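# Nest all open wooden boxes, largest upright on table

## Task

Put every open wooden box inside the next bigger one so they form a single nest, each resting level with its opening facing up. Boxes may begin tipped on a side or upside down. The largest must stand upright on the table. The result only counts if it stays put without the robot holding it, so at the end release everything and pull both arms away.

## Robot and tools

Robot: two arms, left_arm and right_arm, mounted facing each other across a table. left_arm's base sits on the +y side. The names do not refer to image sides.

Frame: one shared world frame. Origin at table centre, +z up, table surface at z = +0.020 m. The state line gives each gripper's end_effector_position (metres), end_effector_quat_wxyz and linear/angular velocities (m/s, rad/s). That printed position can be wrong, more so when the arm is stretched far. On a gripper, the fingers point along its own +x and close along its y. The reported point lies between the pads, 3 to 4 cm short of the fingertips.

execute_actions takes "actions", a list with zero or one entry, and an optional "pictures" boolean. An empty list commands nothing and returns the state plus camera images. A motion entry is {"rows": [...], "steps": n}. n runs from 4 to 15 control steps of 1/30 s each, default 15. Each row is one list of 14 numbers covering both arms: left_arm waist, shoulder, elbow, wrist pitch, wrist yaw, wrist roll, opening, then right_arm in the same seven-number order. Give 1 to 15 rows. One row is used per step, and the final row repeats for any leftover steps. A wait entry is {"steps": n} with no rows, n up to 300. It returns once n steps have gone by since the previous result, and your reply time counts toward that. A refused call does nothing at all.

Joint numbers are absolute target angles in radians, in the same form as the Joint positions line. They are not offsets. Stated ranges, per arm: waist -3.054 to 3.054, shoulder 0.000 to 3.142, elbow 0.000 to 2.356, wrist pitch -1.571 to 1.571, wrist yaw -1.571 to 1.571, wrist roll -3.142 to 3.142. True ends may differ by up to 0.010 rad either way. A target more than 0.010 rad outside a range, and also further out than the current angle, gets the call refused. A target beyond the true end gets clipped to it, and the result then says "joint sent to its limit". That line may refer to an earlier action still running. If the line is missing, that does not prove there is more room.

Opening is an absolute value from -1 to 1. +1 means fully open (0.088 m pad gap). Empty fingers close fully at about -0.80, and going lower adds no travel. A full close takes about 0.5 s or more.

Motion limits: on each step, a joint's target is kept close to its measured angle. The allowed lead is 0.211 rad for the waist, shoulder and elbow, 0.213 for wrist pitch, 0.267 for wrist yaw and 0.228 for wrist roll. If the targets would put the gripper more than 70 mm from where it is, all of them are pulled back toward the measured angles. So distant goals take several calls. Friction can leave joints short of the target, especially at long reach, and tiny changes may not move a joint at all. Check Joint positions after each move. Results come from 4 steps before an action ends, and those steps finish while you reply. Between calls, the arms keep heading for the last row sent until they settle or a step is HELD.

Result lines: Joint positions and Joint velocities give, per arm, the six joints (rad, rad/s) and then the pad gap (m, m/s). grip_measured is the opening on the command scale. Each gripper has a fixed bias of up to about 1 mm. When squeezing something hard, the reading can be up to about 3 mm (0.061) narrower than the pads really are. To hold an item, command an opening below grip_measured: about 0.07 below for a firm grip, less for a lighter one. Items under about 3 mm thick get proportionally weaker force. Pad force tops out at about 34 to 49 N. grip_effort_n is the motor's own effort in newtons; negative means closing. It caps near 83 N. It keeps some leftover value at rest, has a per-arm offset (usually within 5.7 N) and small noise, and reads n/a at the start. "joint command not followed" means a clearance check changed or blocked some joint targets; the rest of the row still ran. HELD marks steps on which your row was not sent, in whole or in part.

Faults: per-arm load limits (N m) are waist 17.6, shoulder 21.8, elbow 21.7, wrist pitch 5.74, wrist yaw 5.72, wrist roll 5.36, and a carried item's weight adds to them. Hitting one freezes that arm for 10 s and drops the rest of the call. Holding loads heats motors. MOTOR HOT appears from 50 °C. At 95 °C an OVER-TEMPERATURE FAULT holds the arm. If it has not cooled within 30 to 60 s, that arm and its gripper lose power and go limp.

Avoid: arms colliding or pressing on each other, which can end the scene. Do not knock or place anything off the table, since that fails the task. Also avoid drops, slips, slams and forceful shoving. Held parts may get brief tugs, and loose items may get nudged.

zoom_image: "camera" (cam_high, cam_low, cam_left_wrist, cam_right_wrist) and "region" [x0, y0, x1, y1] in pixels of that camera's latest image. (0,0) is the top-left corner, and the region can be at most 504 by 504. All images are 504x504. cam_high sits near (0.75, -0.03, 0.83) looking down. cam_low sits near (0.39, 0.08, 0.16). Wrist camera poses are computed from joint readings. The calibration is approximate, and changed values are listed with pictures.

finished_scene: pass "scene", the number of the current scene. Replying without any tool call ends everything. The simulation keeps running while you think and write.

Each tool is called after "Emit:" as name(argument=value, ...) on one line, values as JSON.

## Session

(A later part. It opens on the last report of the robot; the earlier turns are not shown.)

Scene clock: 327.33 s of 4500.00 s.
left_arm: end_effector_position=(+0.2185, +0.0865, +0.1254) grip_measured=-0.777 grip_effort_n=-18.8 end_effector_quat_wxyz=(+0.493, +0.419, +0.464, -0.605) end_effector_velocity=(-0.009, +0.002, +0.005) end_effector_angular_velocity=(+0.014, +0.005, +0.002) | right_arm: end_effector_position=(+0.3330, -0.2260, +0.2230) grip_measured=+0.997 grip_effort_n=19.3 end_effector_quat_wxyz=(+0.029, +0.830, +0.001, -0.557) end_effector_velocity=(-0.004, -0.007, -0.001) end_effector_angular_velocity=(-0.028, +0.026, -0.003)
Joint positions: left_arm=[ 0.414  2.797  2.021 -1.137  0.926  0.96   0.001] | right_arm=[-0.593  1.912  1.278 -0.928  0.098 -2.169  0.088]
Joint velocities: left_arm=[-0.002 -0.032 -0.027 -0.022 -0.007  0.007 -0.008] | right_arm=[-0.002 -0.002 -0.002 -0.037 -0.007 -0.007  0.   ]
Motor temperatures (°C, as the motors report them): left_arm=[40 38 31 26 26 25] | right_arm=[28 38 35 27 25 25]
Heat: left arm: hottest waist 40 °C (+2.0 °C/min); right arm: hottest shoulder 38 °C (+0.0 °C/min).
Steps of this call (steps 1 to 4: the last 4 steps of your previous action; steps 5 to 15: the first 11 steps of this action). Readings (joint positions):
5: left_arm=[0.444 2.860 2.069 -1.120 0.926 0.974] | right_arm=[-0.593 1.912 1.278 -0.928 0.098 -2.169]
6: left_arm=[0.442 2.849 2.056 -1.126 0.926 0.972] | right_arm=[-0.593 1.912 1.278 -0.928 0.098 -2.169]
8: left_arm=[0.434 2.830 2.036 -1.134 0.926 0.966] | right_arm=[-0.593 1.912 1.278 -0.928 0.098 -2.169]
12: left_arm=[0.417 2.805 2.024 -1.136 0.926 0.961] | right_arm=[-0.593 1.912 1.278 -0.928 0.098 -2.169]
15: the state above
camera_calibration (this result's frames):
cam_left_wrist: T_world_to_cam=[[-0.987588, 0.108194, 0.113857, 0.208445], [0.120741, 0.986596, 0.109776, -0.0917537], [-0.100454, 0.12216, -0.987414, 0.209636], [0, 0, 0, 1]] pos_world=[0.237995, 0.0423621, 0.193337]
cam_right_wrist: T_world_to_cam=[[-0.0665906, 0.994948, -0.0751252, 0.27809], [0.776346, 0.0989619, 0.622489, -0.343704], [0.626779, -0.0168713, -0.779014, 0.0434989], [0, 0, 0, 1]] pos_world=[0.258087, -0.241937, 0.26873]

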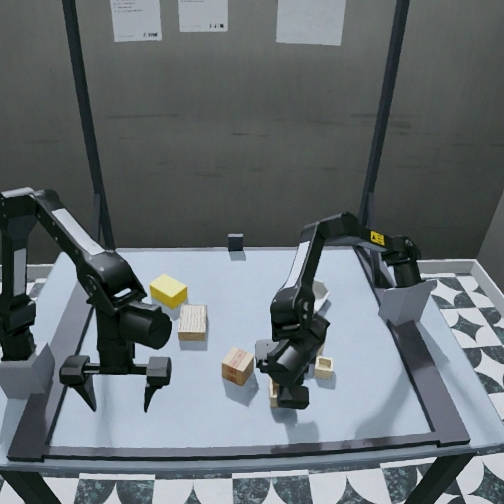

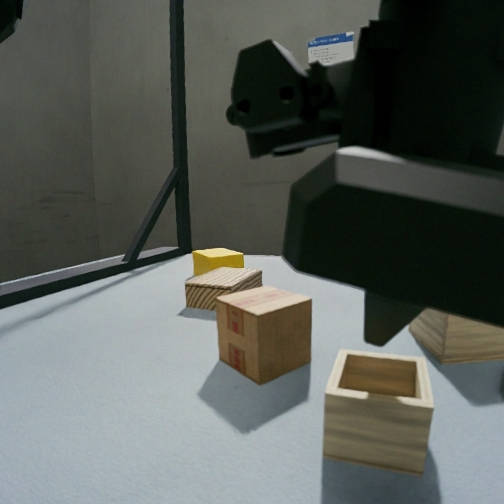

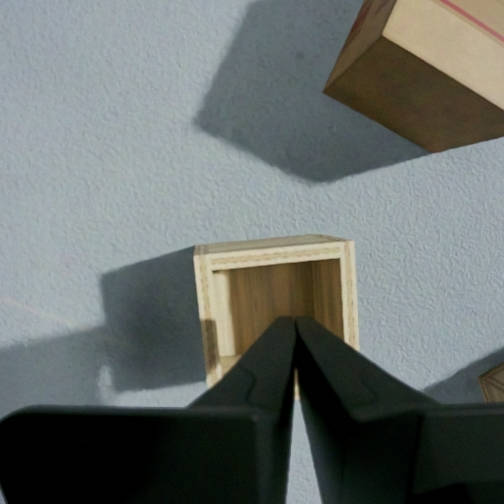

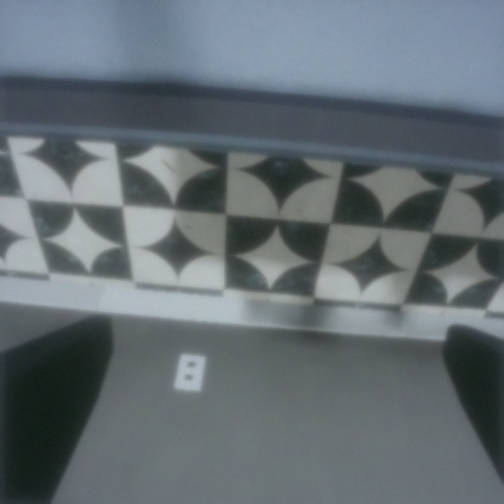

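Emit:
execute_actions(actions=[{"rows":[[0.375,2.86,2.035,-1.085,0.926,0.915,-0.8,-0.593,1.912,1.278,-0.928,0.098,-2.169,1]],"steps":15}], pictures=true)

Scene clock: 327.83 s of 4500.00 s.
left_arm: end_effector_position=(+0.2189, +0.0860, +0.0953) grip_measured=-0.788 grip_effort_n=-65.4 end_effector_quat_wxyz=(+0.483, +0.421, +0.479, -0.600) end_effector_velocity=(+0.005, +0.003, -0.008) end_effector_angular_velocity=(+0.010, -0.002, +0.018) | right_arm: end_effector_position=(+0.3330, -0.2260, +0.2230) grip_measured=+0.997 grip_effort_n=18.8 end_effector_quat_wxyz=(+0.029, +0.830, +0.001, -0.557) end_effector_velocity=(-0.002, -0.005, -0.000) end_effector_angular_velocity=(-0.015, +0.018, -0.004)
Joint positions: left_arm=[ 0.37   2.848  2.025 -1.09   0.926  0.92   0.   ] | right_arm=[-0.593  1.912  1.278 -0.928  0.098 -2.169  0.088]
Joint velocities: left_arm=[-0.002  0.017 -0.002  0.022 -0.007 -0.022 -0.001] | right_arm=[-0.007 -0.002 -0.002 -0.022 -0.007 -0.007 -0.   ]
Motor temperatures (°C, as the motors report them): left_arm=[40 38 31 26 26 25] | right_arm=[28 38 35 27 25 25]
Heat: left arm: hottest waist 40 °C (+2.0 °C/min); right arm: hottest shoulder 38 °C (+0.0 °C/min).
Steps of this call (steps 1 to 4: the last 4 steps of your previous action; steps 5 to 15: the first 11 steps of this action). Readings (joint positions):
5: left_arm=[0.413 2.798 2.016 -1.136 0.926 0.953] | right_arm=[-0.593 1.912 1.278 -0.928 0.098 -2.169]
6: left_arm=[0.410 2.803 2.018 -1.124 0.926 0.945] | right_arm=[-0.593 1.912 1.278 -0.928 0.098 -2.169]
8: left_arm=[0.399 2.816 2.024 -1.106 0.926 0.933] | right_arm=[-0.593 1.912 1.278 -0.928 0.098 -2.169]
12: left_arm=[0.376 2.839 2.025 -1.094 0.926 0.923] | right_arm=[-0.593 1.912 1.278 -0.928 0.098 -2.169]
15: the state above
camera_calibration (this result's frames):
cam_left_wrist: T_world_to_cam=[[-0.985982, 0.0991554, 0.134193, 0.21082], [0.117991, 0.983012, 0.140588, -0.0899571], [-0.117974, 0.154451, -0.980932, 0.180483], [0, 0, 0, 1]] pos_world=[0.239771, 0.0396493, 0.161397]
cam_right_wrist: T_world_to_cam=[[-0.0665906, 0.994948, -0.0751252, 0.27809], [0.776346, 0.0989619, 0.622489, -0.343704], [0.626779, -0.0168713, -0.779014, 0.0434989], [0, 0, 0, 1]] pos_world=[0.258087, -0.241937, 0.26873]

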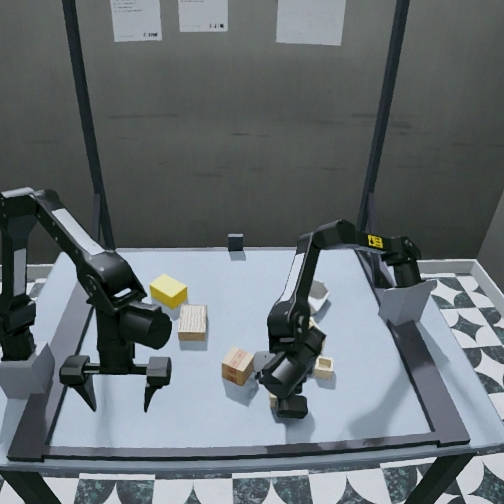

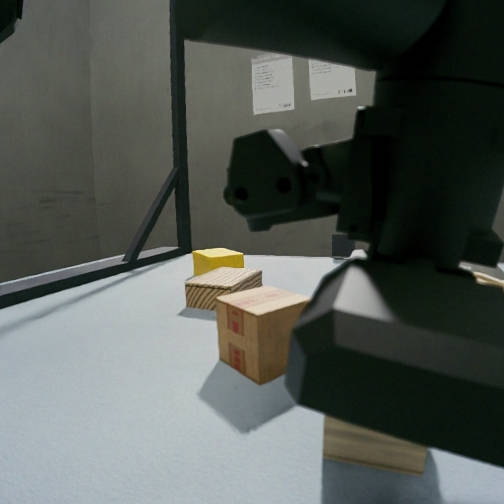

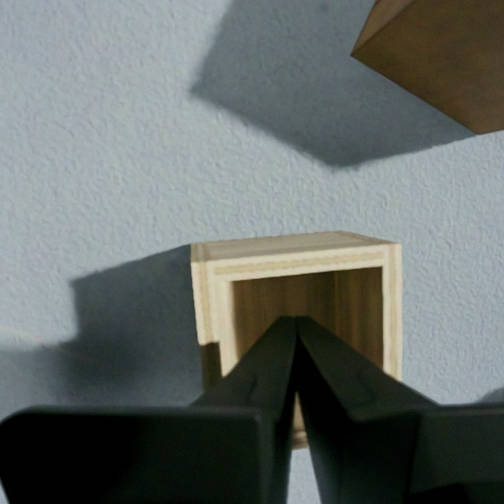

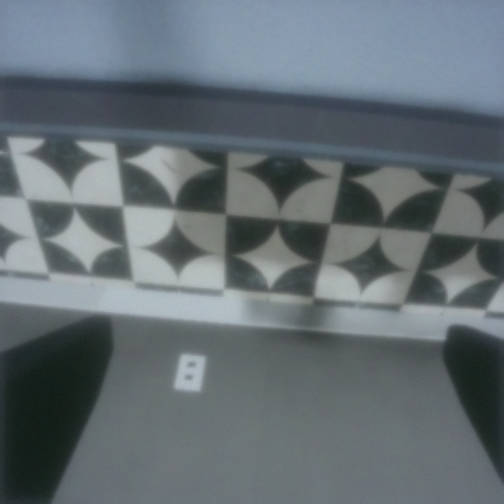

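Emit:
execute_actions(actions=[{"rows":[[0.368,2.869,2.037,-1.077,0.926,0.91,-0.8,-0.593,1.912,1.278,-0.928,0.098,-2.169,1],[0.368,2.869,2.037,-1.077,0.926,0.91,-0.8,-0.593,1.912,1.278,-0.928,0.098,-2.169,1],[0.368,2.869,2.037,-1.077,0.926,0.91,-0.8,-0.593,1.912,1.278,-0.928,0.098,-2.169,1],[0.368,2.869,2.037,-1.077,0.926,0.91,-0.6,-0.593,1.912,1.278,-0.928,0.098,-2.169,1],[0.368,2.869,2.037,-1.077,0.926,0.91,-0.45,-0.593,1.912,1.278,-0.928,0.098,-2.169,1],[0.368,2.869,2.037,-1.077,0.926,0.91,-0.35,-0.593,1.912,1.278,-0.928,0.098,-2.169,1],[0.368,2.869,2.037,-1.077,0.926,0.91,-0.25,-0.593,1.912,1.278,-0.928,0.098,-2.169,1],[0.368,2.869,2.037,-1.077,0.926,0.91,-0.15,-0.593,1.912,1.278,-0.928,0.098,-2.169,1],[0.368,2.869,2.037,-1.077,0.926,0.91,-0.05,-0.593,1.912,1.278,-0.928,0.098,-2.169,1],[0.368,2.869,2.037,-1.077,0.926,0.91,0.05,-0.593,1.912,1.278,-0.928,0.098,-2.169,1],[0.368,2.869,2.037,-1.077,0.926,0.91,0.15,-0.593,1.912,1.278,-0.928,0.098,-2.169,1]],"steps":15}])

Emit:
execute_actions(actions=[{"rows":[[0.368,2.869,2.037,-1.077,0.926,0.91,0.15,-0.593,1.912,1.278,-0.928,0.098,-2.169,1]],"steps":8}])

Scene clock: 328.50 s of 4500.00 s.
left_arm: end_effector_position=(+0.2209, +0.0854, +0.0927) grip_measured=-0.219 grip_effort_n=83.0 end_effector_quat_wxyz=(+0.484, +0.422, +0.478, -0.599) end_effector_velocity=(-0.004, +0.001, -0.005) end_effector_angular_velocity=(+0.023, +0.009, +0.020) | right_arm: end_effector_position=(+0.3330, -0.2260, +0.2230) grip_measured=+0.997 grip_effort_n=18.8 end_effector_quat_wxyz=(+0.029, +0.830, +0.001, -0.557) end_effector_velocity=(+0.000, -0.003, -0.002) end_effector_angular_velocity=(-0.007, +0.013, -0.002)
Joint positions: left_arm=[ 0.368  2.855  2.029 -1.079  0.926  0.913  0.028] | right_arm=[-0.593  1.912  1.278 -0.928  0.098 -2.169  0.088]
Joint velocities: left_arm=[-0.012  0.002 -0.002 -0.007 -0.007 -0.022  0.047] | right_arm=[-0.007  0.002 -0.002 -0.007 -0.007 -0.007 -0.   ]
Motor temperatures (°C, as the motors report them): left_arm=[40 38 31 26 26 25] | right_arm=[28 38 35 27 25 25]
Heat: left arm: hottest waist 40 °C (+2.0 °C/min); right arm: hottest shoulder 38 °C (+0.0 °C/min).
Steps of this call (steps 1 to 4: the last 4 steps of your previous action; steps 5 to 9: the robot went on to your last target; steps 10 to 20: the first 11 steps of this action). Readings (joint positions):
10: left_arm=[0.371 2.848 2.028 -1.086 0.926 0.918] | right_arm=[-0.593 1.912 1.278 -0.928 0.098 -2.169]
11: left_arm=[0.371 2.849 2.028 -1.084 0.926 0.916] | right_arm=[-0.593 1.912 1.278 -0.928 0.098 -2.169]
13: left_arm=[0.370 2.851 2.029 -1.082 0.926 0.915] | right_arm=[-0.593 1.912 1.278 -0.928 0.098 -2.169]
17: left_arm=[0.369 2.855 2.029 -1.080 0.926 0.914] | right_arm=[-0.593 1.912 1.278 -0.928 0.098 -2.169]
20: the state above

Scene clock: 328.77 s of 4500.00 s.
left_arm: end_effector_position=(+0.2208, +0.0850, +0.0926) grip_measured=-0.253 grip_effort_n=83.0 end_effector_quat_wxyz=(+0.484, +0.422, +0.478, -0.599) end_effector_velocity=(+0.002, +0.001, -0.001) end_effector_angular_velocity=(+0.016, -0.017, +0.000) | right_arm: end_effector_position=(+0.3330, -0.2260, +0.2230) grip_measured=+0.997 grip_effort_n=19.3 end_effector_quat_wxyz=(+0.029, +0.830, +0.001, -0.557) end_effector_velocity=(-0.002, -0.005, -0.000) end_effector_angular_velocity=(-0.015, +0.018, -0.004)
Joint positions: left_arm=[ 0.367  2.855  2.03  -1.078  0.926  0.913  0.027] | right_arm=[-0.593  1.912  1.278 -0.928  0.098 -2.169  0.088]
Joint velocities: left_arm=[-0.002 -0.002 -0.002  0.007 -0.022 -0.007 -0.   ] | right_arm=[-0.007 -0.002 -0.002 -0.022 -0.007 -0.007 -0.   ]
Motor temperatures (°C, as the motors report them): left_arm=[40 38 31 26 26 25] | right_arm=[28 38 35 27 25 25]
Heat: left arm: hottest waist 40 °C (+2.0 °C/min); right arm: hottest shoulder 38 °C (+0.0 °C/min).
Steps of this call (steps 1 to 4: the last 4 steps of your previous action; steps 5 to 8: the first 4 steps of this action). Readings (joint positions):
5: left_arm=[0.367 2.855 2.030 -1.078 0.926 0.913] | right_arm=[-0.593 1.912 1.278 -0.928 0.098 -2.169]
6: left_arm=[0.367 2.855 2.030 -1.078 0.926 0.913] | right_arm=[-0.593 1.912 1.278 -0.928 0.098 -2.169]
8: the state above

Emit:
execute_actions(actions=[{"rows":[[0.49,2.68,1.99,-1.25,0.926,1.03,0.1,-0.593,1.912,1.278,-0.928,0.098,-2.169,1]],"steps":15}])

Emit:
execute_actions(actions=[{"rows":[[0.47,2.2,1.33,-1.13,0.926,0.69,0.1,-0.593,1.912,1.278,-0.928,0.098,-2.169,1]],"steps":15}])

Emit:
execute_actions(actions=[{"steps":30}], pictures=true)

Scene clock: 329.40 s of 4500.00 s.
left_arm: end_effector_position=(+0.2109, +0.0927, +0.1824) grip_measured=-0.253 grip_effort_n=83.0 end_effector_quat_wxyz=(+0.513, +0.411, +0.443, -0.609) end_effector_velocity=(-0.023, -0.006, +0.077) end_effector_angular_velocity=(-0.068, -0.069, -0.026) | right_arm: end_effector_position=(+0.3330, -0.2260, +0.2230) grip_measured=+0.997 grip_effort_n=19.3 end_effector_quat_wxyz=(+0.029, +0.830, +0.001, -0.557) end_effector_velocity=(-0.003, -0.004, -0.001) end_effector_angular_velocity=(-0.008, +0.031, -0.002)
Joint positions: left_arm=[ 0.494  2.691  2.001 -1.235  0.926  1.019  0.027] | right_arm=[-0.593  1.912  1.278 -0.928  0.098 -2.169  0.088]
Joint velocities: left_arm=[ 0.071 -0.168 -0.007 -0.11  -0.007  0.051  0.   ] | right_arm=[-0.007 -0.002 -0.002 -0.022 -0.022 -0.007 -0.   ]
Motor temperatures (°C, as the motors report them): left_arm=[40 38 31 26 26 25] | right_arm=[28 38 35 27 25 25]
Heat: left arm: hottest waist 40 °C (+2.0 °C/min); right arm: hottest shoulder 38 °C (+0.0 °C/min).
Steps of this call (steps 1 to 4: the last 4 steps of your previous action; steps 5 to 8: the robot went on to your last target; steps 9 to 19: the first 11 steps of this action). Readings (joint positions):
9: left_arm=[0.369 2.849 2.029 -1.086 0.926 0.921] | right_arm=[-0.593 1.912 1.278 -0.928 0.098 -2.169]
10: left_arm=[0.375 2.838 2.023 -1.118 0.926 0.940] | right_arm=[-0.593 1.912 1.278 -0.928 0.098 -2.169]
12: left_arm=[0.403 2.805 2.007 -1.170 0.926 0.970] | right_arm=[-0.593 1.912 1.278 -0.928 0.098 -2.169]
16: left_arm=[0.471 2.727 2.001 -1.219 0.926 1.008] | right_arm=[-0.593 1.912 1.278 -0.928 0.098 -2.169]
19: the state above

Scene clock: 329.90 s of 4500.00 s.
left_arm: end_effector_position=(+0.1170, +0.1201, +0.2055) grip_measured=-0.253 grip_effort_n=83.0 end_effector_quat_wxyz=(+0.562, +0.345, +0.519, -0.544) end_effector_velocity=(-0.235, +0.158, -0.001) end_effector_angular_velocity=(+0.110, +0.256, +0.333) | right_arm: end_effector_position=(+0.3330, -0.2260, +0.2230) grip_measured=+0.997 grip_effort_n=19.8 end_effector_quat_wxyz=(+0.029, +0.830, +0.001, -0.557) end_effector_velocity=(+0.001, +0.001, -0.001) end_effector_angular_velocity=(+0.004, +0.005, +0.006)
Joint positions: left_arm=[ 0.467  2.279  1.525 -1.139  0.925  0.717  0.027] | right_arm=[-0.593  1.912  1.278 -0.928  0.098 -2.169  0.088]
Joint velocities: left_arm=[-0.002 -0.916 -1.223  0.037  0.051 -0.183 -0.   ] | right_arm=[-0.002  0.002 -0.002  0.007 -0.007 -0.007 -0.   ]
Motor temperatures (°C, as the motors report them): left_arm=[40 39 31 26 26 25] | right_arm=[28 38 35 27 25 25]
Heat: left arm: hottest waist 40 °C (+2.0 °C/min); right arm: hottest shoulder 38 °C (+0.0 °C/min).
Steps of this call (steps 1 to 4: the last 4 steps of your previous action; steps 5 to 15: the first 11 steps of this action). Readings (joint positions):
5: left_arm=[0.488 2.674 1.974 -1.224 0.926 0.998] | right_arm=[-0.593 1.912 1.278 -0.928 0.098 -2.169]
6: left_arm=[0.485 2.643 1.924 -1.200 0.924 0.947] | right_arm=[-0.593 1.912 1.278 -0.928 0.098 -2.169]
8: left_arm=[0.477 2.571 1.828 -1.178 0.924 0.852] | right_arm=[-0.593 1.912 1.278 -0.928 0.098 -2.169]
12: left_arm=[0.468 2.397 1.653 -1.146 0.924 0.746] | right_arm=[-0.593 1.912 1.278 -0.928 0.098 -2.169]
15: the state above

Scene clock: 330.90 s of 4500.00 s.
left_arm: end_effector_position=(+0.0923, +0.1565, +0.1845) grip_measured=-0.253 grip_effort_n=83.0 end_effector_quat_wxyz=(+0.554, +0.313, +0.574, -0.516) end_effector_velocity=(-0.003, -0.000, -0.000) end_effector_angular_velocity=(-0.003, +0.008, -0.004) | right_arm: end_effector_position=(+0.3330, -0.2260, +0.2230) grip_measured=+0.997 grip_effort_n=19.3 end_effector_quat_wxyz=(+0.029, +0.830, +0.001, -0.557) end_effector_velocity=(-0.002, -0.003, +0.000) end_effector_angular_velocity=(-0.012, +0.015, +0.002)
Joint positions: left_arm=[ 0.467  2.214  1.335 -1.132  0.926  0.693  0.027] | right_arm=[-0.593  1.912  1.278 -0.928  0.098 -2.169  0.088]
Joint velocities: left_arm=[-0.002 -0.002 -0.002 -0.007  0.007  0.007 -0.   ] | right_arm=[-0.002 -0.002  0.002 -0.022 -0.007 -0.007 -0.   ]
Motor temperatures (°C, as the motors report them): left_arm=[40 39 31 26 26 25] | right_arm=[28 38 35 27 25 25]
Heat: left arm: hottest waist 40 °C (+2.0 °C/min); right arm: hottest shoulder 38 °C (+0.0 °C/min).
Kept back: nothing.
Steps of this call (steps 1 to 4: the last 4 steps of your previous action; steps 5 to 30: the robot went on to your last target). Readings (joint positions):
1: left_arm=[0.467 2.252 1.486 -1.137 0.926 0.712] | right_arm=[-0.593 1.912 1.278 -0.928 0.098 -2.169]
2: left_arm=[0.467 2.234 1.451 -1.137 0.926 0.707] | right_arm=[-0.593 1.912 1.278 -0.928 0.098 -2.169]
4: left_arm=[0.467 2.224 1.400 -1.136 0.926 0.701] | right_arm=[-0.593 1.912 1.278 -0.928 0.098 -2.169]
8: left_arm=[0.467 2.224 1.350 -1.134 0.926 0.696] | right_arm=[-0.593 1.912 1.278 -0.928 0.098 -2.169]
30: the state above
All arms were judged still, so your last target was given up. Only a new action makes them travel on or press farther. Fingers that are still opening or closing keep moving.
camera_calibration (this result's frames):
cam_left_wrist: T_world_to_cam=[[-0.945129, -0.248568, 0.212004, 0.103343], [-0.213808, 0.961274, 0.173893, -0.128995], [-0.247018, 0.119023, -0.961673, 0.256032], [0, 0, 0, 1]] pos_world=[0.133337, 0.119214, 0.246741]
cam_right_wrist: T_world_to_cam=[[-0.0665906, 0.994948, -0.0751252, 0.27809], [0.776346, 0.0989619, 0.622489, -0.343704], [0.626779, -0.0168713, -0.779014, 0.0434989], [0, 0, 0, 1]] pos_world=[0.258087, -0.241937, 0.26873]

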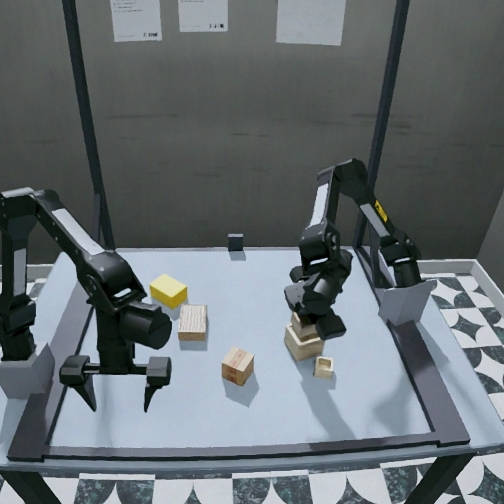

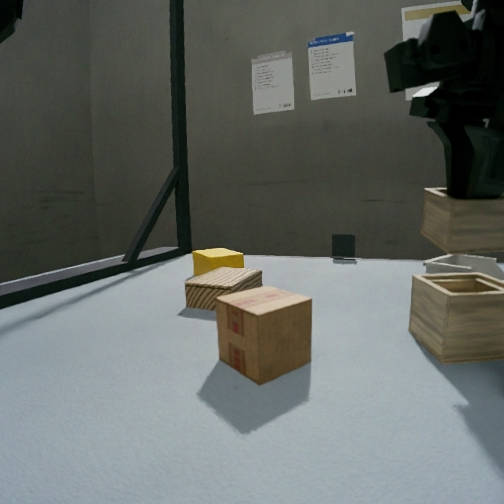

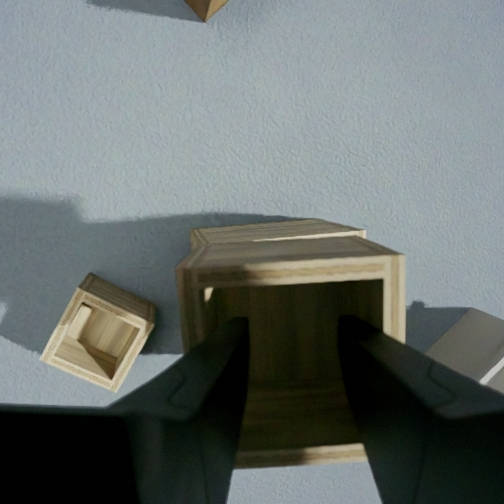

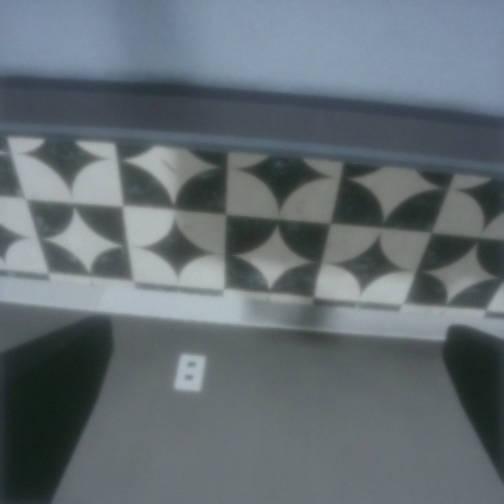

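Emit:
execute_actions(actions=[{"rows":[[0.467,2.214,1.335,-1.01,0.926,0.72,0.1,-0.593,1.912,1.278,-0.928,0.098,-2.169,1]],"steps":15}], pictures=true)

Scene clock: 331.67 s of 4500.00 s.
left_arm: end_effector_position=(+0.1068, +0.1465, +0.1841) grip_measured=-0.253 grip_effort_n=83.0 end_effector_quat_wxyz=(+0.561, +0.343, +0.523, -0.542) end_effector_velocity=(+0.005, -0.006, +0.000) end_effector_angular_velocity=(-0.029, -0.030, -0.040) | right_arm: end_effector_position=(+0.3330, -0.2260, +0.2230) grip_measured=+0.997 grip_effort_n=19.8 end_effector_quat_wxyz=(+0.029, +0.830, +0.001, -0.557) end_effector_velocity=(-0.004, -0.004, -0.003) end_effector_angular_velocity=(-0.008, +0.033, -0.012)
Joint positions: left_arm=[ 0.467  2.214  1.334 -1.018  0.926  0.715  0.027] | right_arm=[-0.593  1.912  1.278 -0.928  0.098 -2.169  0.088]
Joint velocities: left_arm=[-0.002 -0.002 -0.002  0.051  0.007  0.007  0.   ] | right_arm=[-0.002  0.002 -0.002 -0.022 -0.022  0.007 -0.   ]
Motor temperatures (°C, as the motors report them): left_arm=[40 39 31 26 26 25] | right_arm=[28 38 35 27 25 25]
Heat: left arm: hottest waist 40 °C (+2.0 °C/min); right arm: hottest shoulder 38 °C (+0.0 °C/min).
Steps of this call (steps 1 to 12: nothing new was sent; steps 13 to 23: the first 11 steps of this action). Readings (joint positions):
13: left_arm=[0.467 2.214 1.335 -1.123 0.926 0.694] | right_arm=[-0.593 1.912 1.278 -0.928 0.098 -2.169]
14: left_arm=[0.467 2.214 1.334 -1.094 0.926 0.697] | right_arm=[-0.593 1.912 1.278 -0.928 0.098 -2.169]
16: left_arm=[0.467 2.214 1.334 -1.055 0.926 0.706] | right_arm=[-0.593 1.912 1.278 -0.928 0.098 -2.169]
20: left_arm=[0.467 2.214 1.334 -1.027 0.926 0.713] | right_arm=[-0.593 1.912 1.278 -0.928 0.098 -2.169]
23: the state above
camera_calibration (this result's frames):
cam_left_wrist: T_world_to_cam=[[-0.977014, -0.153773, 0.147636, 0.115954], [-0.138888, 0.984577, 0.106386, -0.115181], [-0.161719, 0.0834357, -0.983303, 0.260525], [0, 0, 0, 1]] pos_world=[0.139423, 0.109498, 0.25131]
cam_right_wrist: T_world_to_cam=[[-0.0665906, 0.994948, -0.0751252, 0.27809], [0.776346, 0.0989619, 0.622489, -0.343704], [0.626779, -0.0168713, -0.779014, 0.0434989], [0, 0, 0, 1]] pos_world=[0.258087, -0.241937, 0.26873]

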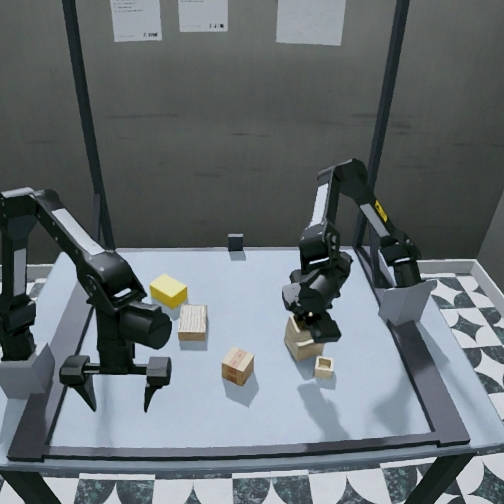

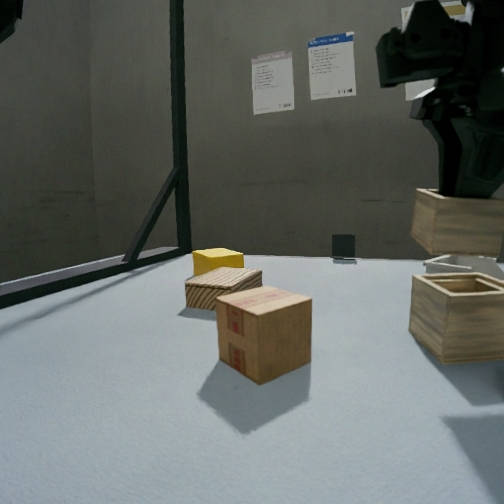

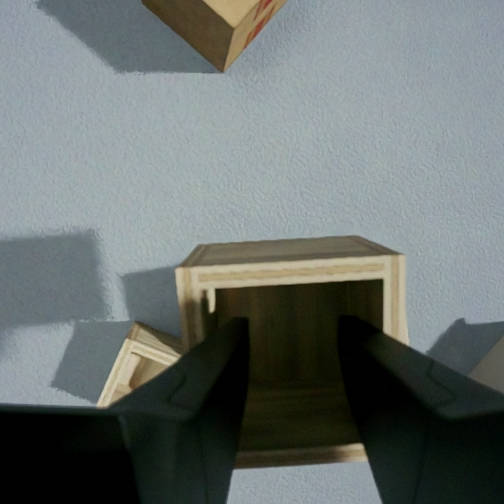

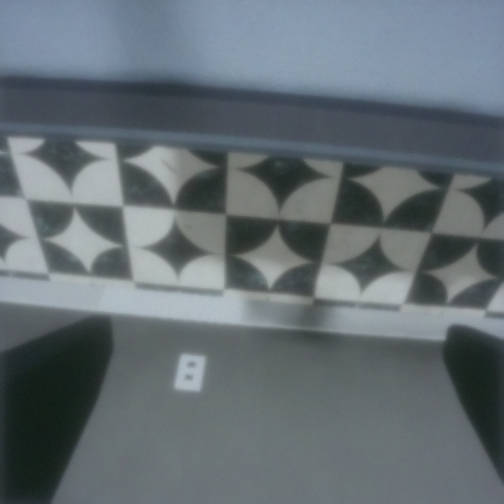

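Emit:
execute_actions(actions=[{"rows":[[0.445,2.047,1.16,-1.005,0.926,0.70,0.1,-0.593,1.912,1.278,-0.928,0.098,-2.169,1]],"steps":15}])

Emit:
execute_actions(actions=[{"steps":8}], pictures=true)

Scene clock: 332.73 s of 4500.00 s.
left_arm: end_effector_position=(+0.0683, +0.1642, +0.1830) grip_measured=-0.253 grip_effort_n=83.0 end_effector_quat_wxyz=(+0.555, +0.348, +0.528, -0.541) end_effector_velocity=(-0.009, +0.022, -0.011) end_effector_angular_velocity=(+0.041, +0.020, +0.041) | right_arm: end_effector_position=(+0.3330, -0.2260, +0.2230) grip_measured=+0.997 grip_effort_n=18.8 end_effector_quat_wxyz=(+0.029, +0.830, +0.001, -0.557) end_effector_velocity=(-0.001, -0.006, -0.002) end_effector_angular_velocity=(-0.028, +0.008, -0.003)
Joint positions: left_arm=[ 0.444  2.066  1.175 -1.008  0.925  0.704  0.027] | right_arm=[-0.593  1.912  1.278 -0.928  0.098 -2.169  0.088]
Joint velocities: left_arm=[ 0.002 -0.032 -0.09   0.007 -0.022 -0.007  0.   ] | right_arm=[-0.002  0.002 -0.002 -0.022  0.007 -0.007 -0.   ]
Motor temperatures (°C, as the motors report them): left_arm=[40 38 31 26 26 25] | right_arm=[28 38 35 27 25 25]
Heat: left arm: hottest waist 40 °C (+2.0 °C/min); right arm: hottest shoulder 38 °C (+0.0 °C/min).
Steps of this call (steps 1 to 4: the last 4 steps of your previous action; steps 5 to 15: the robot went on to your last target; steps 16 to 21: nothing new was sent; steps 22 to 32: the first 11 steps of this action). Readings (joint positions):
22: left_arm=[0.466 2.204 1.319 -1.001 0.926 0.717] | right_arm=[-0.593 1.912 1.278 -0.928 0.098 -2.169]
23: left_arm=[0.465 2.180 1.287 -0.995 0.925 0.716] | right_arm=[-0.593 1.912 1.278 -0.928 0.098 -2.169]
25: left_arm=[0.456 2.126 1.226 -1.015 0.925 0.710] | right_arm=[-0.593 1.912 1.278 -0.928 0.098 -2.169]
29: left_arm=[0.444 2.075 1.187 -1.008 0.925 0.706] | right_arm=[-0.593 1.912 1.278 -0.928 0.098 -2.169]
32: the state above

Scene clock: 333.00 s of 4500.00 s.
left_arm: end_effector_position=(+0.0669, +0.1660, +0.1822) grip_measured=-0.253 grip_effort_n=83.0 end_effector_quat_wxyz=(+0.554, +0.347, +0.529, -0.540) end_effector_velocity=(-0.004, +0.002, +0.001) end_effector_angular_velocity=(+0.012, +0.003, +0.021) | right_arm: end_effector_position=(+0.3330, -0.2260, +0.2230) grip_measured=+0.997 grip_effort_n=19.8 end_effector_quat_wxyz=(+0.029, +0.830, +0.001, -0.557) end_effector_velocity=(+0.000, +0.001, +0.000) end_effector_angular_velocity=(+0.002, +0.003, +0.021)
Joint positions: left_arm=[ 0.444  2.061  1.166 -1.007  0.925  0.704  0.027] | right_arm=[-0.593  1.912  1.278 -0.928  0.098 -2.169  0.088]
Joint velocities: left_arm=[-0.002 -0.017 -0.012 -0.007 -0.007 -0.022  0.   ] | right_arm=[-0.002 -0.002 -0.002  0.007 -0.007 -0.022 -0.   ]
Motor temperatures (°C, as the motors report them): left_arm=[40 38 31 26 26 25] | right_arm=[28 38 35 27 25 25]
Heat: left arm: hottest waist 40 °C (+2.0 °C/min); right arm: hottest shoulder 38 °C (+0.0 °C/min).
Kept back: nothing.
Steps of this call (steps 1 to 4: the last 4 steps of your previous action; steps 5 to 8: the robot went on to your last target). Readings (joint positions):
1: left_arm=[0.444 2.065 1.173 -1.008 0.925 0.704] | right_arm=[-0.593 1.912 1.278 -0.928 0.098 -2.169]
2: left_arm=[0.444 2.064 1.170 -1.008 0.925 0.704] | right_arm=[-0.593 1.912 1.278 -0.928 0.098 -2.169]
4: left_arm=[0.444 2.063 1.168 -1.008 0.925 0.704] | right_arm=[-0.593 1.912 1.278 -0.928 0.098 -2.169]
8: the state above
camera_calibration (this result's frames):
cam_left_wrist: T_world_to_cam=[[-0.976218, -0.152194, 0.154387, 0.078757], [-0.133393, 0.983068, 0.125633, -0.143406], [-0.170894, 0.102051, -0.97999, 0.247524], [0, 0, 0, 1]] pos_world=[0.100055, 0.127705, 0.248428]
cam_right_wrist: T_world_to_cam=[[-0.0665906, 0.994948, -0.0751252, 0.27809], [0.776346, 0.0989619, 0.622489, -0.343704], [0.626779, -0.0168713, -0.779014, 0.0434989], [0, 0, 0, 1]] pos_world=[0.258087, -0.241937, 0.26873]

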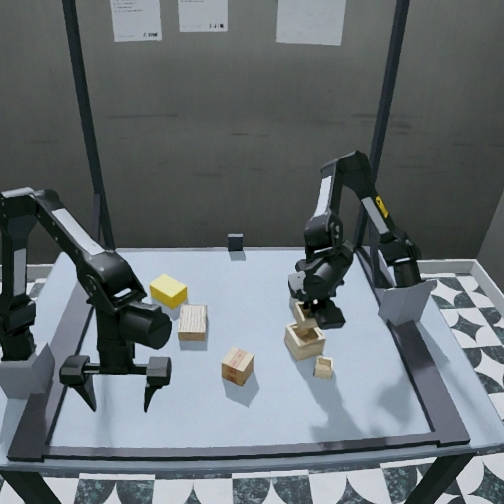

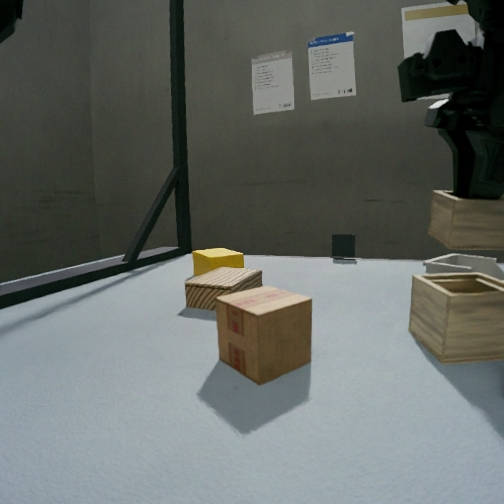

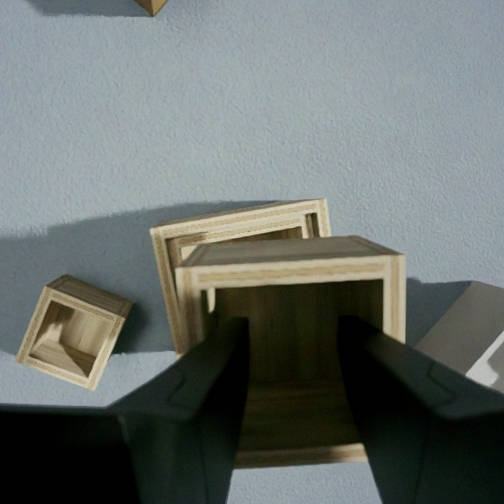

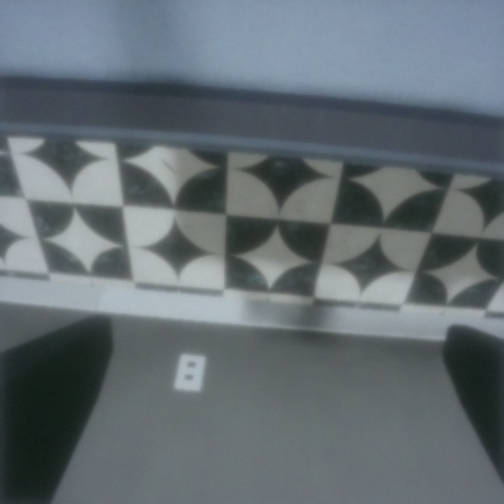

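Emit:
execute_actions(actions=[{"rows":[[0.41,2.105,1.15,-0.95,0.926,0.535,0.1,-0.593,1.912,1.278,-0.928,0.098,-2.169,1]],"steps":15}])

Emit:
execute_actions(actions=[{"steps":6}], pictures=true)

Scene clock: 333.63 s of 4500.00 s.
left_arm: end_effector_position=(+0.0692, +0.1648, +0.1655) grip_measured=-0.253 grip_effort_n=83.0 end_effector_quat_wxyz=(+0.569, +0.315, +0.571, -0.501) end_effector_velocity=(+0.001, -0.000, -0.003) end_effector_angular_velocity=(+0.014, +0.004, +0.062) | right_arm: end_effector_position=(+0.3330, -0.2260, +0.2230) grip_measured=+0.997 grip_effort_n=19.3 end_effector_quat_wxyz=(+0.029, +0.830, +0.001, -0.557) end_effector_velocity=(-0.002, -0.003, -0.000) end_effector_angular_velocity=(-0.010, +0.011, +0.017)
Joint positions: left_arm=[ 0.41   2.095  1.155 -0.955  0.925  0.547  0.027] | right_arm=[-0.593  1.912  1.278 -0.928  0.098 -2.169  0.088]
Joint velocities: left_arm=[-0.007 -0.002 -0.007  0.022 -0.007 -0.081 -0.   ] | right_arm=[-0.002 -0.007 -0.007 -0.007 -0.007 -0.022 -0.   ]
Motor temperatures (°C, as the motors report them): left_arm=[40 38 31 26 26 25] | right_arm=[28 38 35 27 25 25]
Heat: left arm: hottest waist 40 °C (+2.0 °C/min); right arm: hottest shoulder 38 °C (+0.0 °C/min).
Steps of this call (steps 1 to 8: the robot went on to your last target; steps 9 to 19: the first 11 steps of this action). Readings (joint positions):
9: left_arm=[0.442 2.061 1.164 -1.001 0.925 0.683] | right_arm=[-0.593 1.912 1.278 -0.928 0.098 -2.169]
10: left_arm=[0.438 2.064 1.163 -0.988 0.925 0.646] | right_arm=[-0.593 1.912 1.278 -0.928 0.098 -2.169]
12: left_arm=[0.426 2.074 1.162 -0.971 0.925 0.601] | right_arm=[-0.593 1.912 1.278 -0.928 0.098 -2.169]
16: left_arm=[0.411 2.091 1.155 -0.959 0.925 0.559] | right_arm=[-0.593 1.912 1.278 -0.928 0.098 -2.169]
19: the state above

Scene clock: 333.83 s of 4500.00 s.
left_arm: end_effector_position=(+0.0696, +0.1646, +0.1654) grip_measured=-0.253 grip_effort_n=83.0 end_effector_quat_wxyz=(+0.570, +0.313, +0.572, -0.500) end_effector_velocity=(-0.001, +0.002, -0.002) end_effector_angular_velocity=(+0.019, +0.011, +0.041) | right_arm: end_effector_position=(+0.3330, -0.2260, +0.2230) grip_measured=+0.997 grip_effort_n=19.8 end_effector_quat_wxyz=(+0.029, +0.830, +0.001, -0.557) end_effector_velocity=(-0.002, -0.002, +0.001) end_effector_angular_velocity=(-0.000, +0.008, +0.005)
Joint positions: left_arm=[ 0.41   2.095  1.155 -0.953  0.925  0.54   0.027] | right_arm=[-0.593  1.912  1.278 -0.928  0.098 -2.169  0.088]
Joint velocities: left_arm=[-0.002  0.002 -0.002 -0.007 -0.007 -0.037 -0.   ] | right_arm=[-0.002 -0.007 -0.002 -0.007 -0.007 -0.007 -0.   ]
Motor temperatures (°C, as the motors report them): left_arm=[40 38 31 26 26 25] | right_arm=[28 38 35 27 25 25]
Heat: left arm: hottest waist 40 °C (+2.0 °C/min); right arm: hottest shoulder 38 °C (+0.0 °C/min).
Kept back: nothing.
Steps of this call (steps 1 to 4: the last 4 steps of your previous action; steps 5 to 6: the robot went on to your last target). Readings (joint positions):
1: left_arm=[0.410 2.095 1.155 -0.954 0.925 0.545] | right_arm=[-0.593 1.912 1.278 -0.928 0.098 -2.169]
2: left_arm=[0.410 2.095 1.155 -0.954 0.925 0.543] | right_arm=[-0.593 1.912 1.278 -0.928 0.098 -2.169]
4: left_arm=[0.410 2.095 1.155 -0.953 0.925 0.541] | right_arm=[-0.593 1.912 1.278 -0.928 0.098 -2.169]
6: the state above
camera_calibration (this result's frames):
cam_left_wrist: T_world_to_cam=[[-0.942004, -0.281548, 0.182646, 0.0979589], [-0.2511, 0.952372, 0.173022, -0.134164], [-0.222661, 0.117125, -0.967835, 0.2307], [0, 0, 0, 1]] pos_world=[0.109957, 0.128333, 0.228601]
cam_right_wrist: T_world_to_cam=[[-0.0665906, 0.994948, -0.0751252, 0.27809], [0.776346, 0.0989619, 0.622489, -0.343704], [0.626779, -0.0168713, -0.779014, 0.0434989], [0, 0, 0, 1]] pos_world=[0.258087, -0.241937, 0.26873]

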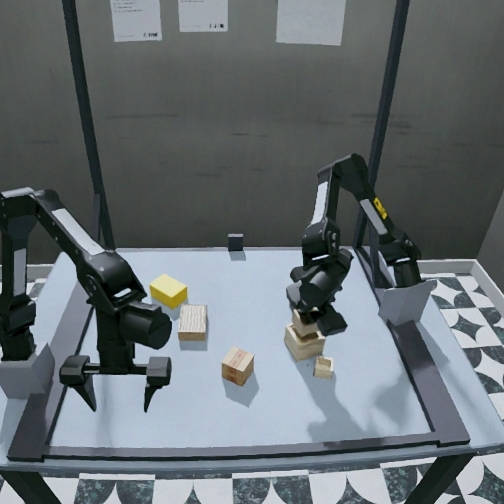

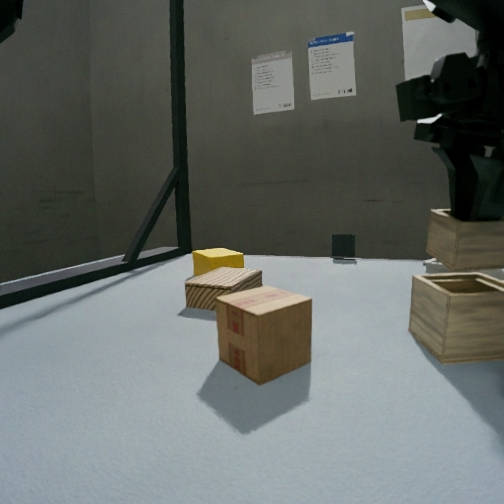

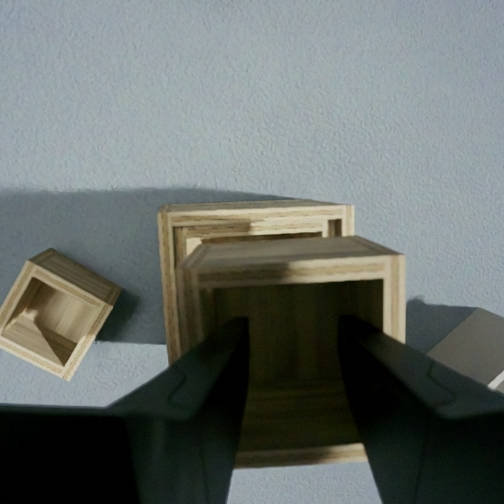

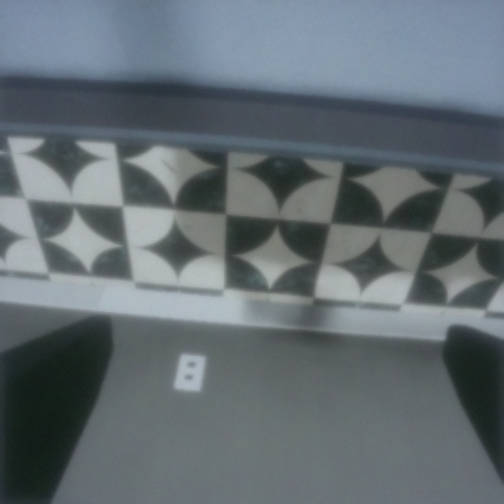

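Emit:
execute_actions(actions=[{"rows":[[0.39,2.079,1.08,-0.825,0.926,0.52,0.1,-0.593,1.912,1.278,-0.928,0.098,-2.169,1]],"steps":15}])

Emit:
execute_actions(actions=[{"steps":6}], pictures=true)

Scene clock: 334.83 s of 4500.00 s.
left_arm: end_effector_position=(+0.0722, +0.1684, +0.1498) grip_measured=-0.253 grip_effort_n=83.0 end_effector_quat_wxyz=(+0.571, +0.325, +0.556, -0.509) end_effector_velocity=(+0.000, +0.003, -0.005) end_effector_angular_velocity=(-0.010, +0.000, +0.020) | right_arm: end_effector_position=(+0.3330, -0.2260, +0.2230) grip_measured=+0.997 grip_effort_n=18.8 end_effector_quat_wxyz=(+0.029, +0.830, +0.001, -0.557) end_effector_velocity=(-0.003, -0.001, -0.001) end_effector_angular_velocity=(+0.003, +0.023, +0.006)
Joint positions: left_arm=[ 0.39   2.093  1.089 -0.834  0.926  0.524  0.027] | right_arm=[-0.593  1.912  1.278 -0.928  0.098 -2.169  0.088]
Joint velocities: left_arm=[-0.002 -0.007 -0.037  0.051  0.007 -0.037 -0.   ] | right_arm=[-0.002 -0.002 -0.002 -0.007 -0.022 -0.007 -0.   ]
Motor temperatures (°C, as the motors report them): left_arm=[40 38 31 26 26 25] | right_arm=[28 38 35 27 25 25]
Heat: left arm: hottest waist 40 °C (+2.0 °C/min); right arm: hottest shoulder 38 °C (+0.0 °C/min).
Steps of this call (steps 1 to 15: the robot went on to your last target; steps 16 to 19: nothing new was sent; steps 20 to 30: the first 11 steps of this action). Readings (joint positions):
20: left_arm=[0.410 2.096 1.148 -0.938 0.926 0.536] | right_arm=[-0.593 1.912 1.278 -0.928 0.098 -2.169]
21: left_arm=[0.407 2.094 1.135 -0.906 0.926 0.533] | right_arm=[-0.593 1.912 1.278 -0.928 0.098 -2.169]
23: left_arm=[0.400 2.093 1.114 -0.874 0.926 0.529] | right_arm=[-0.593 1.912 1.278 -0.928 0.098 -2.169]
27: left_arm=[0.390 2.093 1.092 -0.843 0.926 0.525] | right_arm=[-0.593 1.912 1.278 -0.928 0.098 -2.169]
30: the state above

Scene clock: 335.03 s of 4500.00 s.
left_arm: end_effector_position=(+0.0725, +0.1686, +0.1494) grip_measured=-0.253 grip_effort_n=83.0 end_effector_quat_wxyz=(+0.571, +0.325, +0.555, -0.509) end_effector_velocity=(-0.002, +0.002, -0.001) end_effector_angular_velocity=(+0.012, +0.002, +0.010) | right_arm: end_effector_position=(+0.3330, -0.2260, +0.2230) grip_measured=+0.997 grip_effort_n=18.8 end_effector_quat_wxyz=(+0.029, +0.830, +0.001, -0.557) end_effector_velocity=(-0.000, +0.001, +0.002) end_effector_angular_velocity=(+0.006, +0.001, +0.022)
Joint positions: left_arm=[ 0.39   2.093  1.086 -0.828  0.926  0.523  0.027] | right_arm=[-0.593  1.912  1.278 -0.928  0.098 -2.169  0.088]
Joint velocities: left_arm=[-0.002 -0.007 -0.007 -0.007 -0.007 -0.007  0.   ] | right_arm=[-0.002 -0.007 -0.002  0.007 -0.007 -0.022 -0.   ]
Motor temperatures (°C, as the motors report them): left_arm=[40 38 31 26 26 25] | right_arm=[28 38 35 27 25 25]
Heat: left arm: hottest waist 40 °C (+2.0 °C/min); right arm: hottest shoulder 38 °C (+0.0 °C/min).
Kept back: nothing.
Steps of this call (steps 1 to 4: the last 4 steps of your previous action; steps 5 to 6: the robot went on to your last target). Readings (joint positions):
1: left_arm=[0.390 2.093 1.088 -0.832 0.926 0.523] | right_arm=[-0.593 1.912 1.278 -0.928 0.098 -2.169]
2: left_arm=[0.390 2.093 1.087 -0.831 0.926 0.523] | right_arm=[-0.593 1.912 1.278 -0.928 0.098 -2.169]
4: left_arm=[0.390 2.093 1.086 -0.829 0.926 0.523] | right_arm=[-0.593 1.912 1.278 -0.928 0.098 -2.169]
6: the state above
camera_calibration (this result's frames):
cam_left_wrist: T_world_to_cam=[[-0.955683, -0.246267, 0.161314, 0.103019], [-0.2223, 0.962898, 0.153002, -0.135335], [-0.193008, 0.110361, -0.974971, 0.215447], [0, 0, 0, 1]] pos_world=[0.109952, 0.131907, 0.214142]
cam_right_wrist: T_world_to_cam=[[-0.0665906, 0.994948, -0.0751252, 0.27809], [0.776346, 0.0989619, 0.622489, -0.343704], [0.626779, -0.0168713, -0.779014, 0.0434989], [0, 0, 0, 1]] pos_world=[0.258087, -0.241937, 0.26873]

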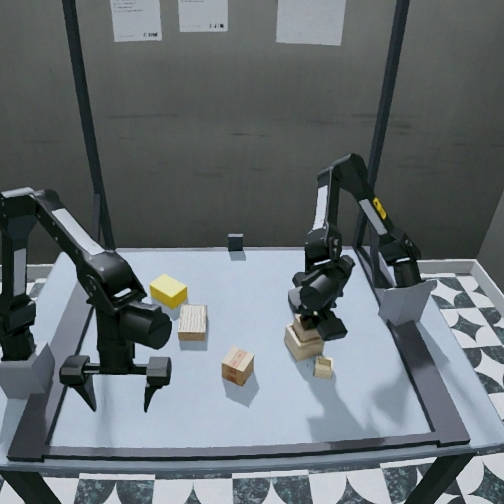

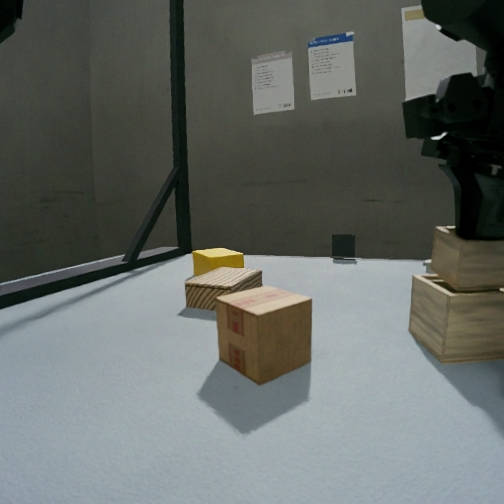

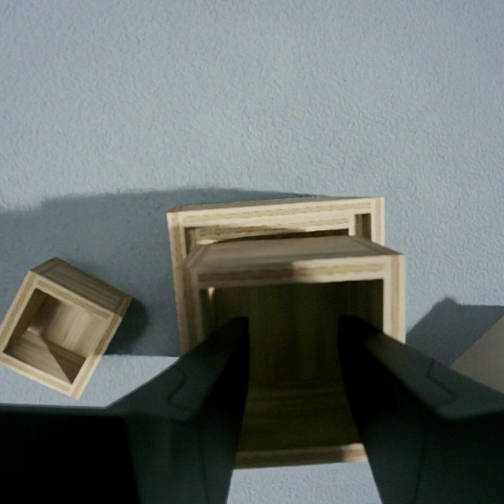

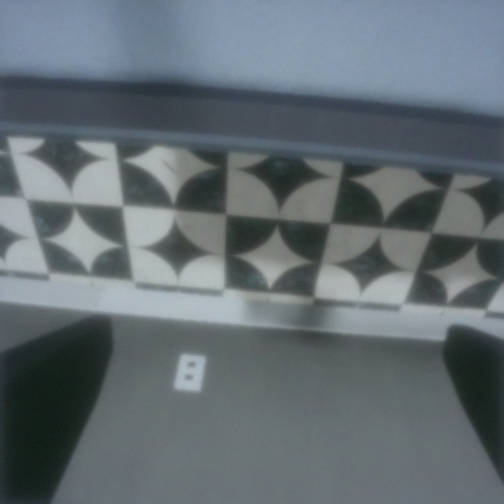

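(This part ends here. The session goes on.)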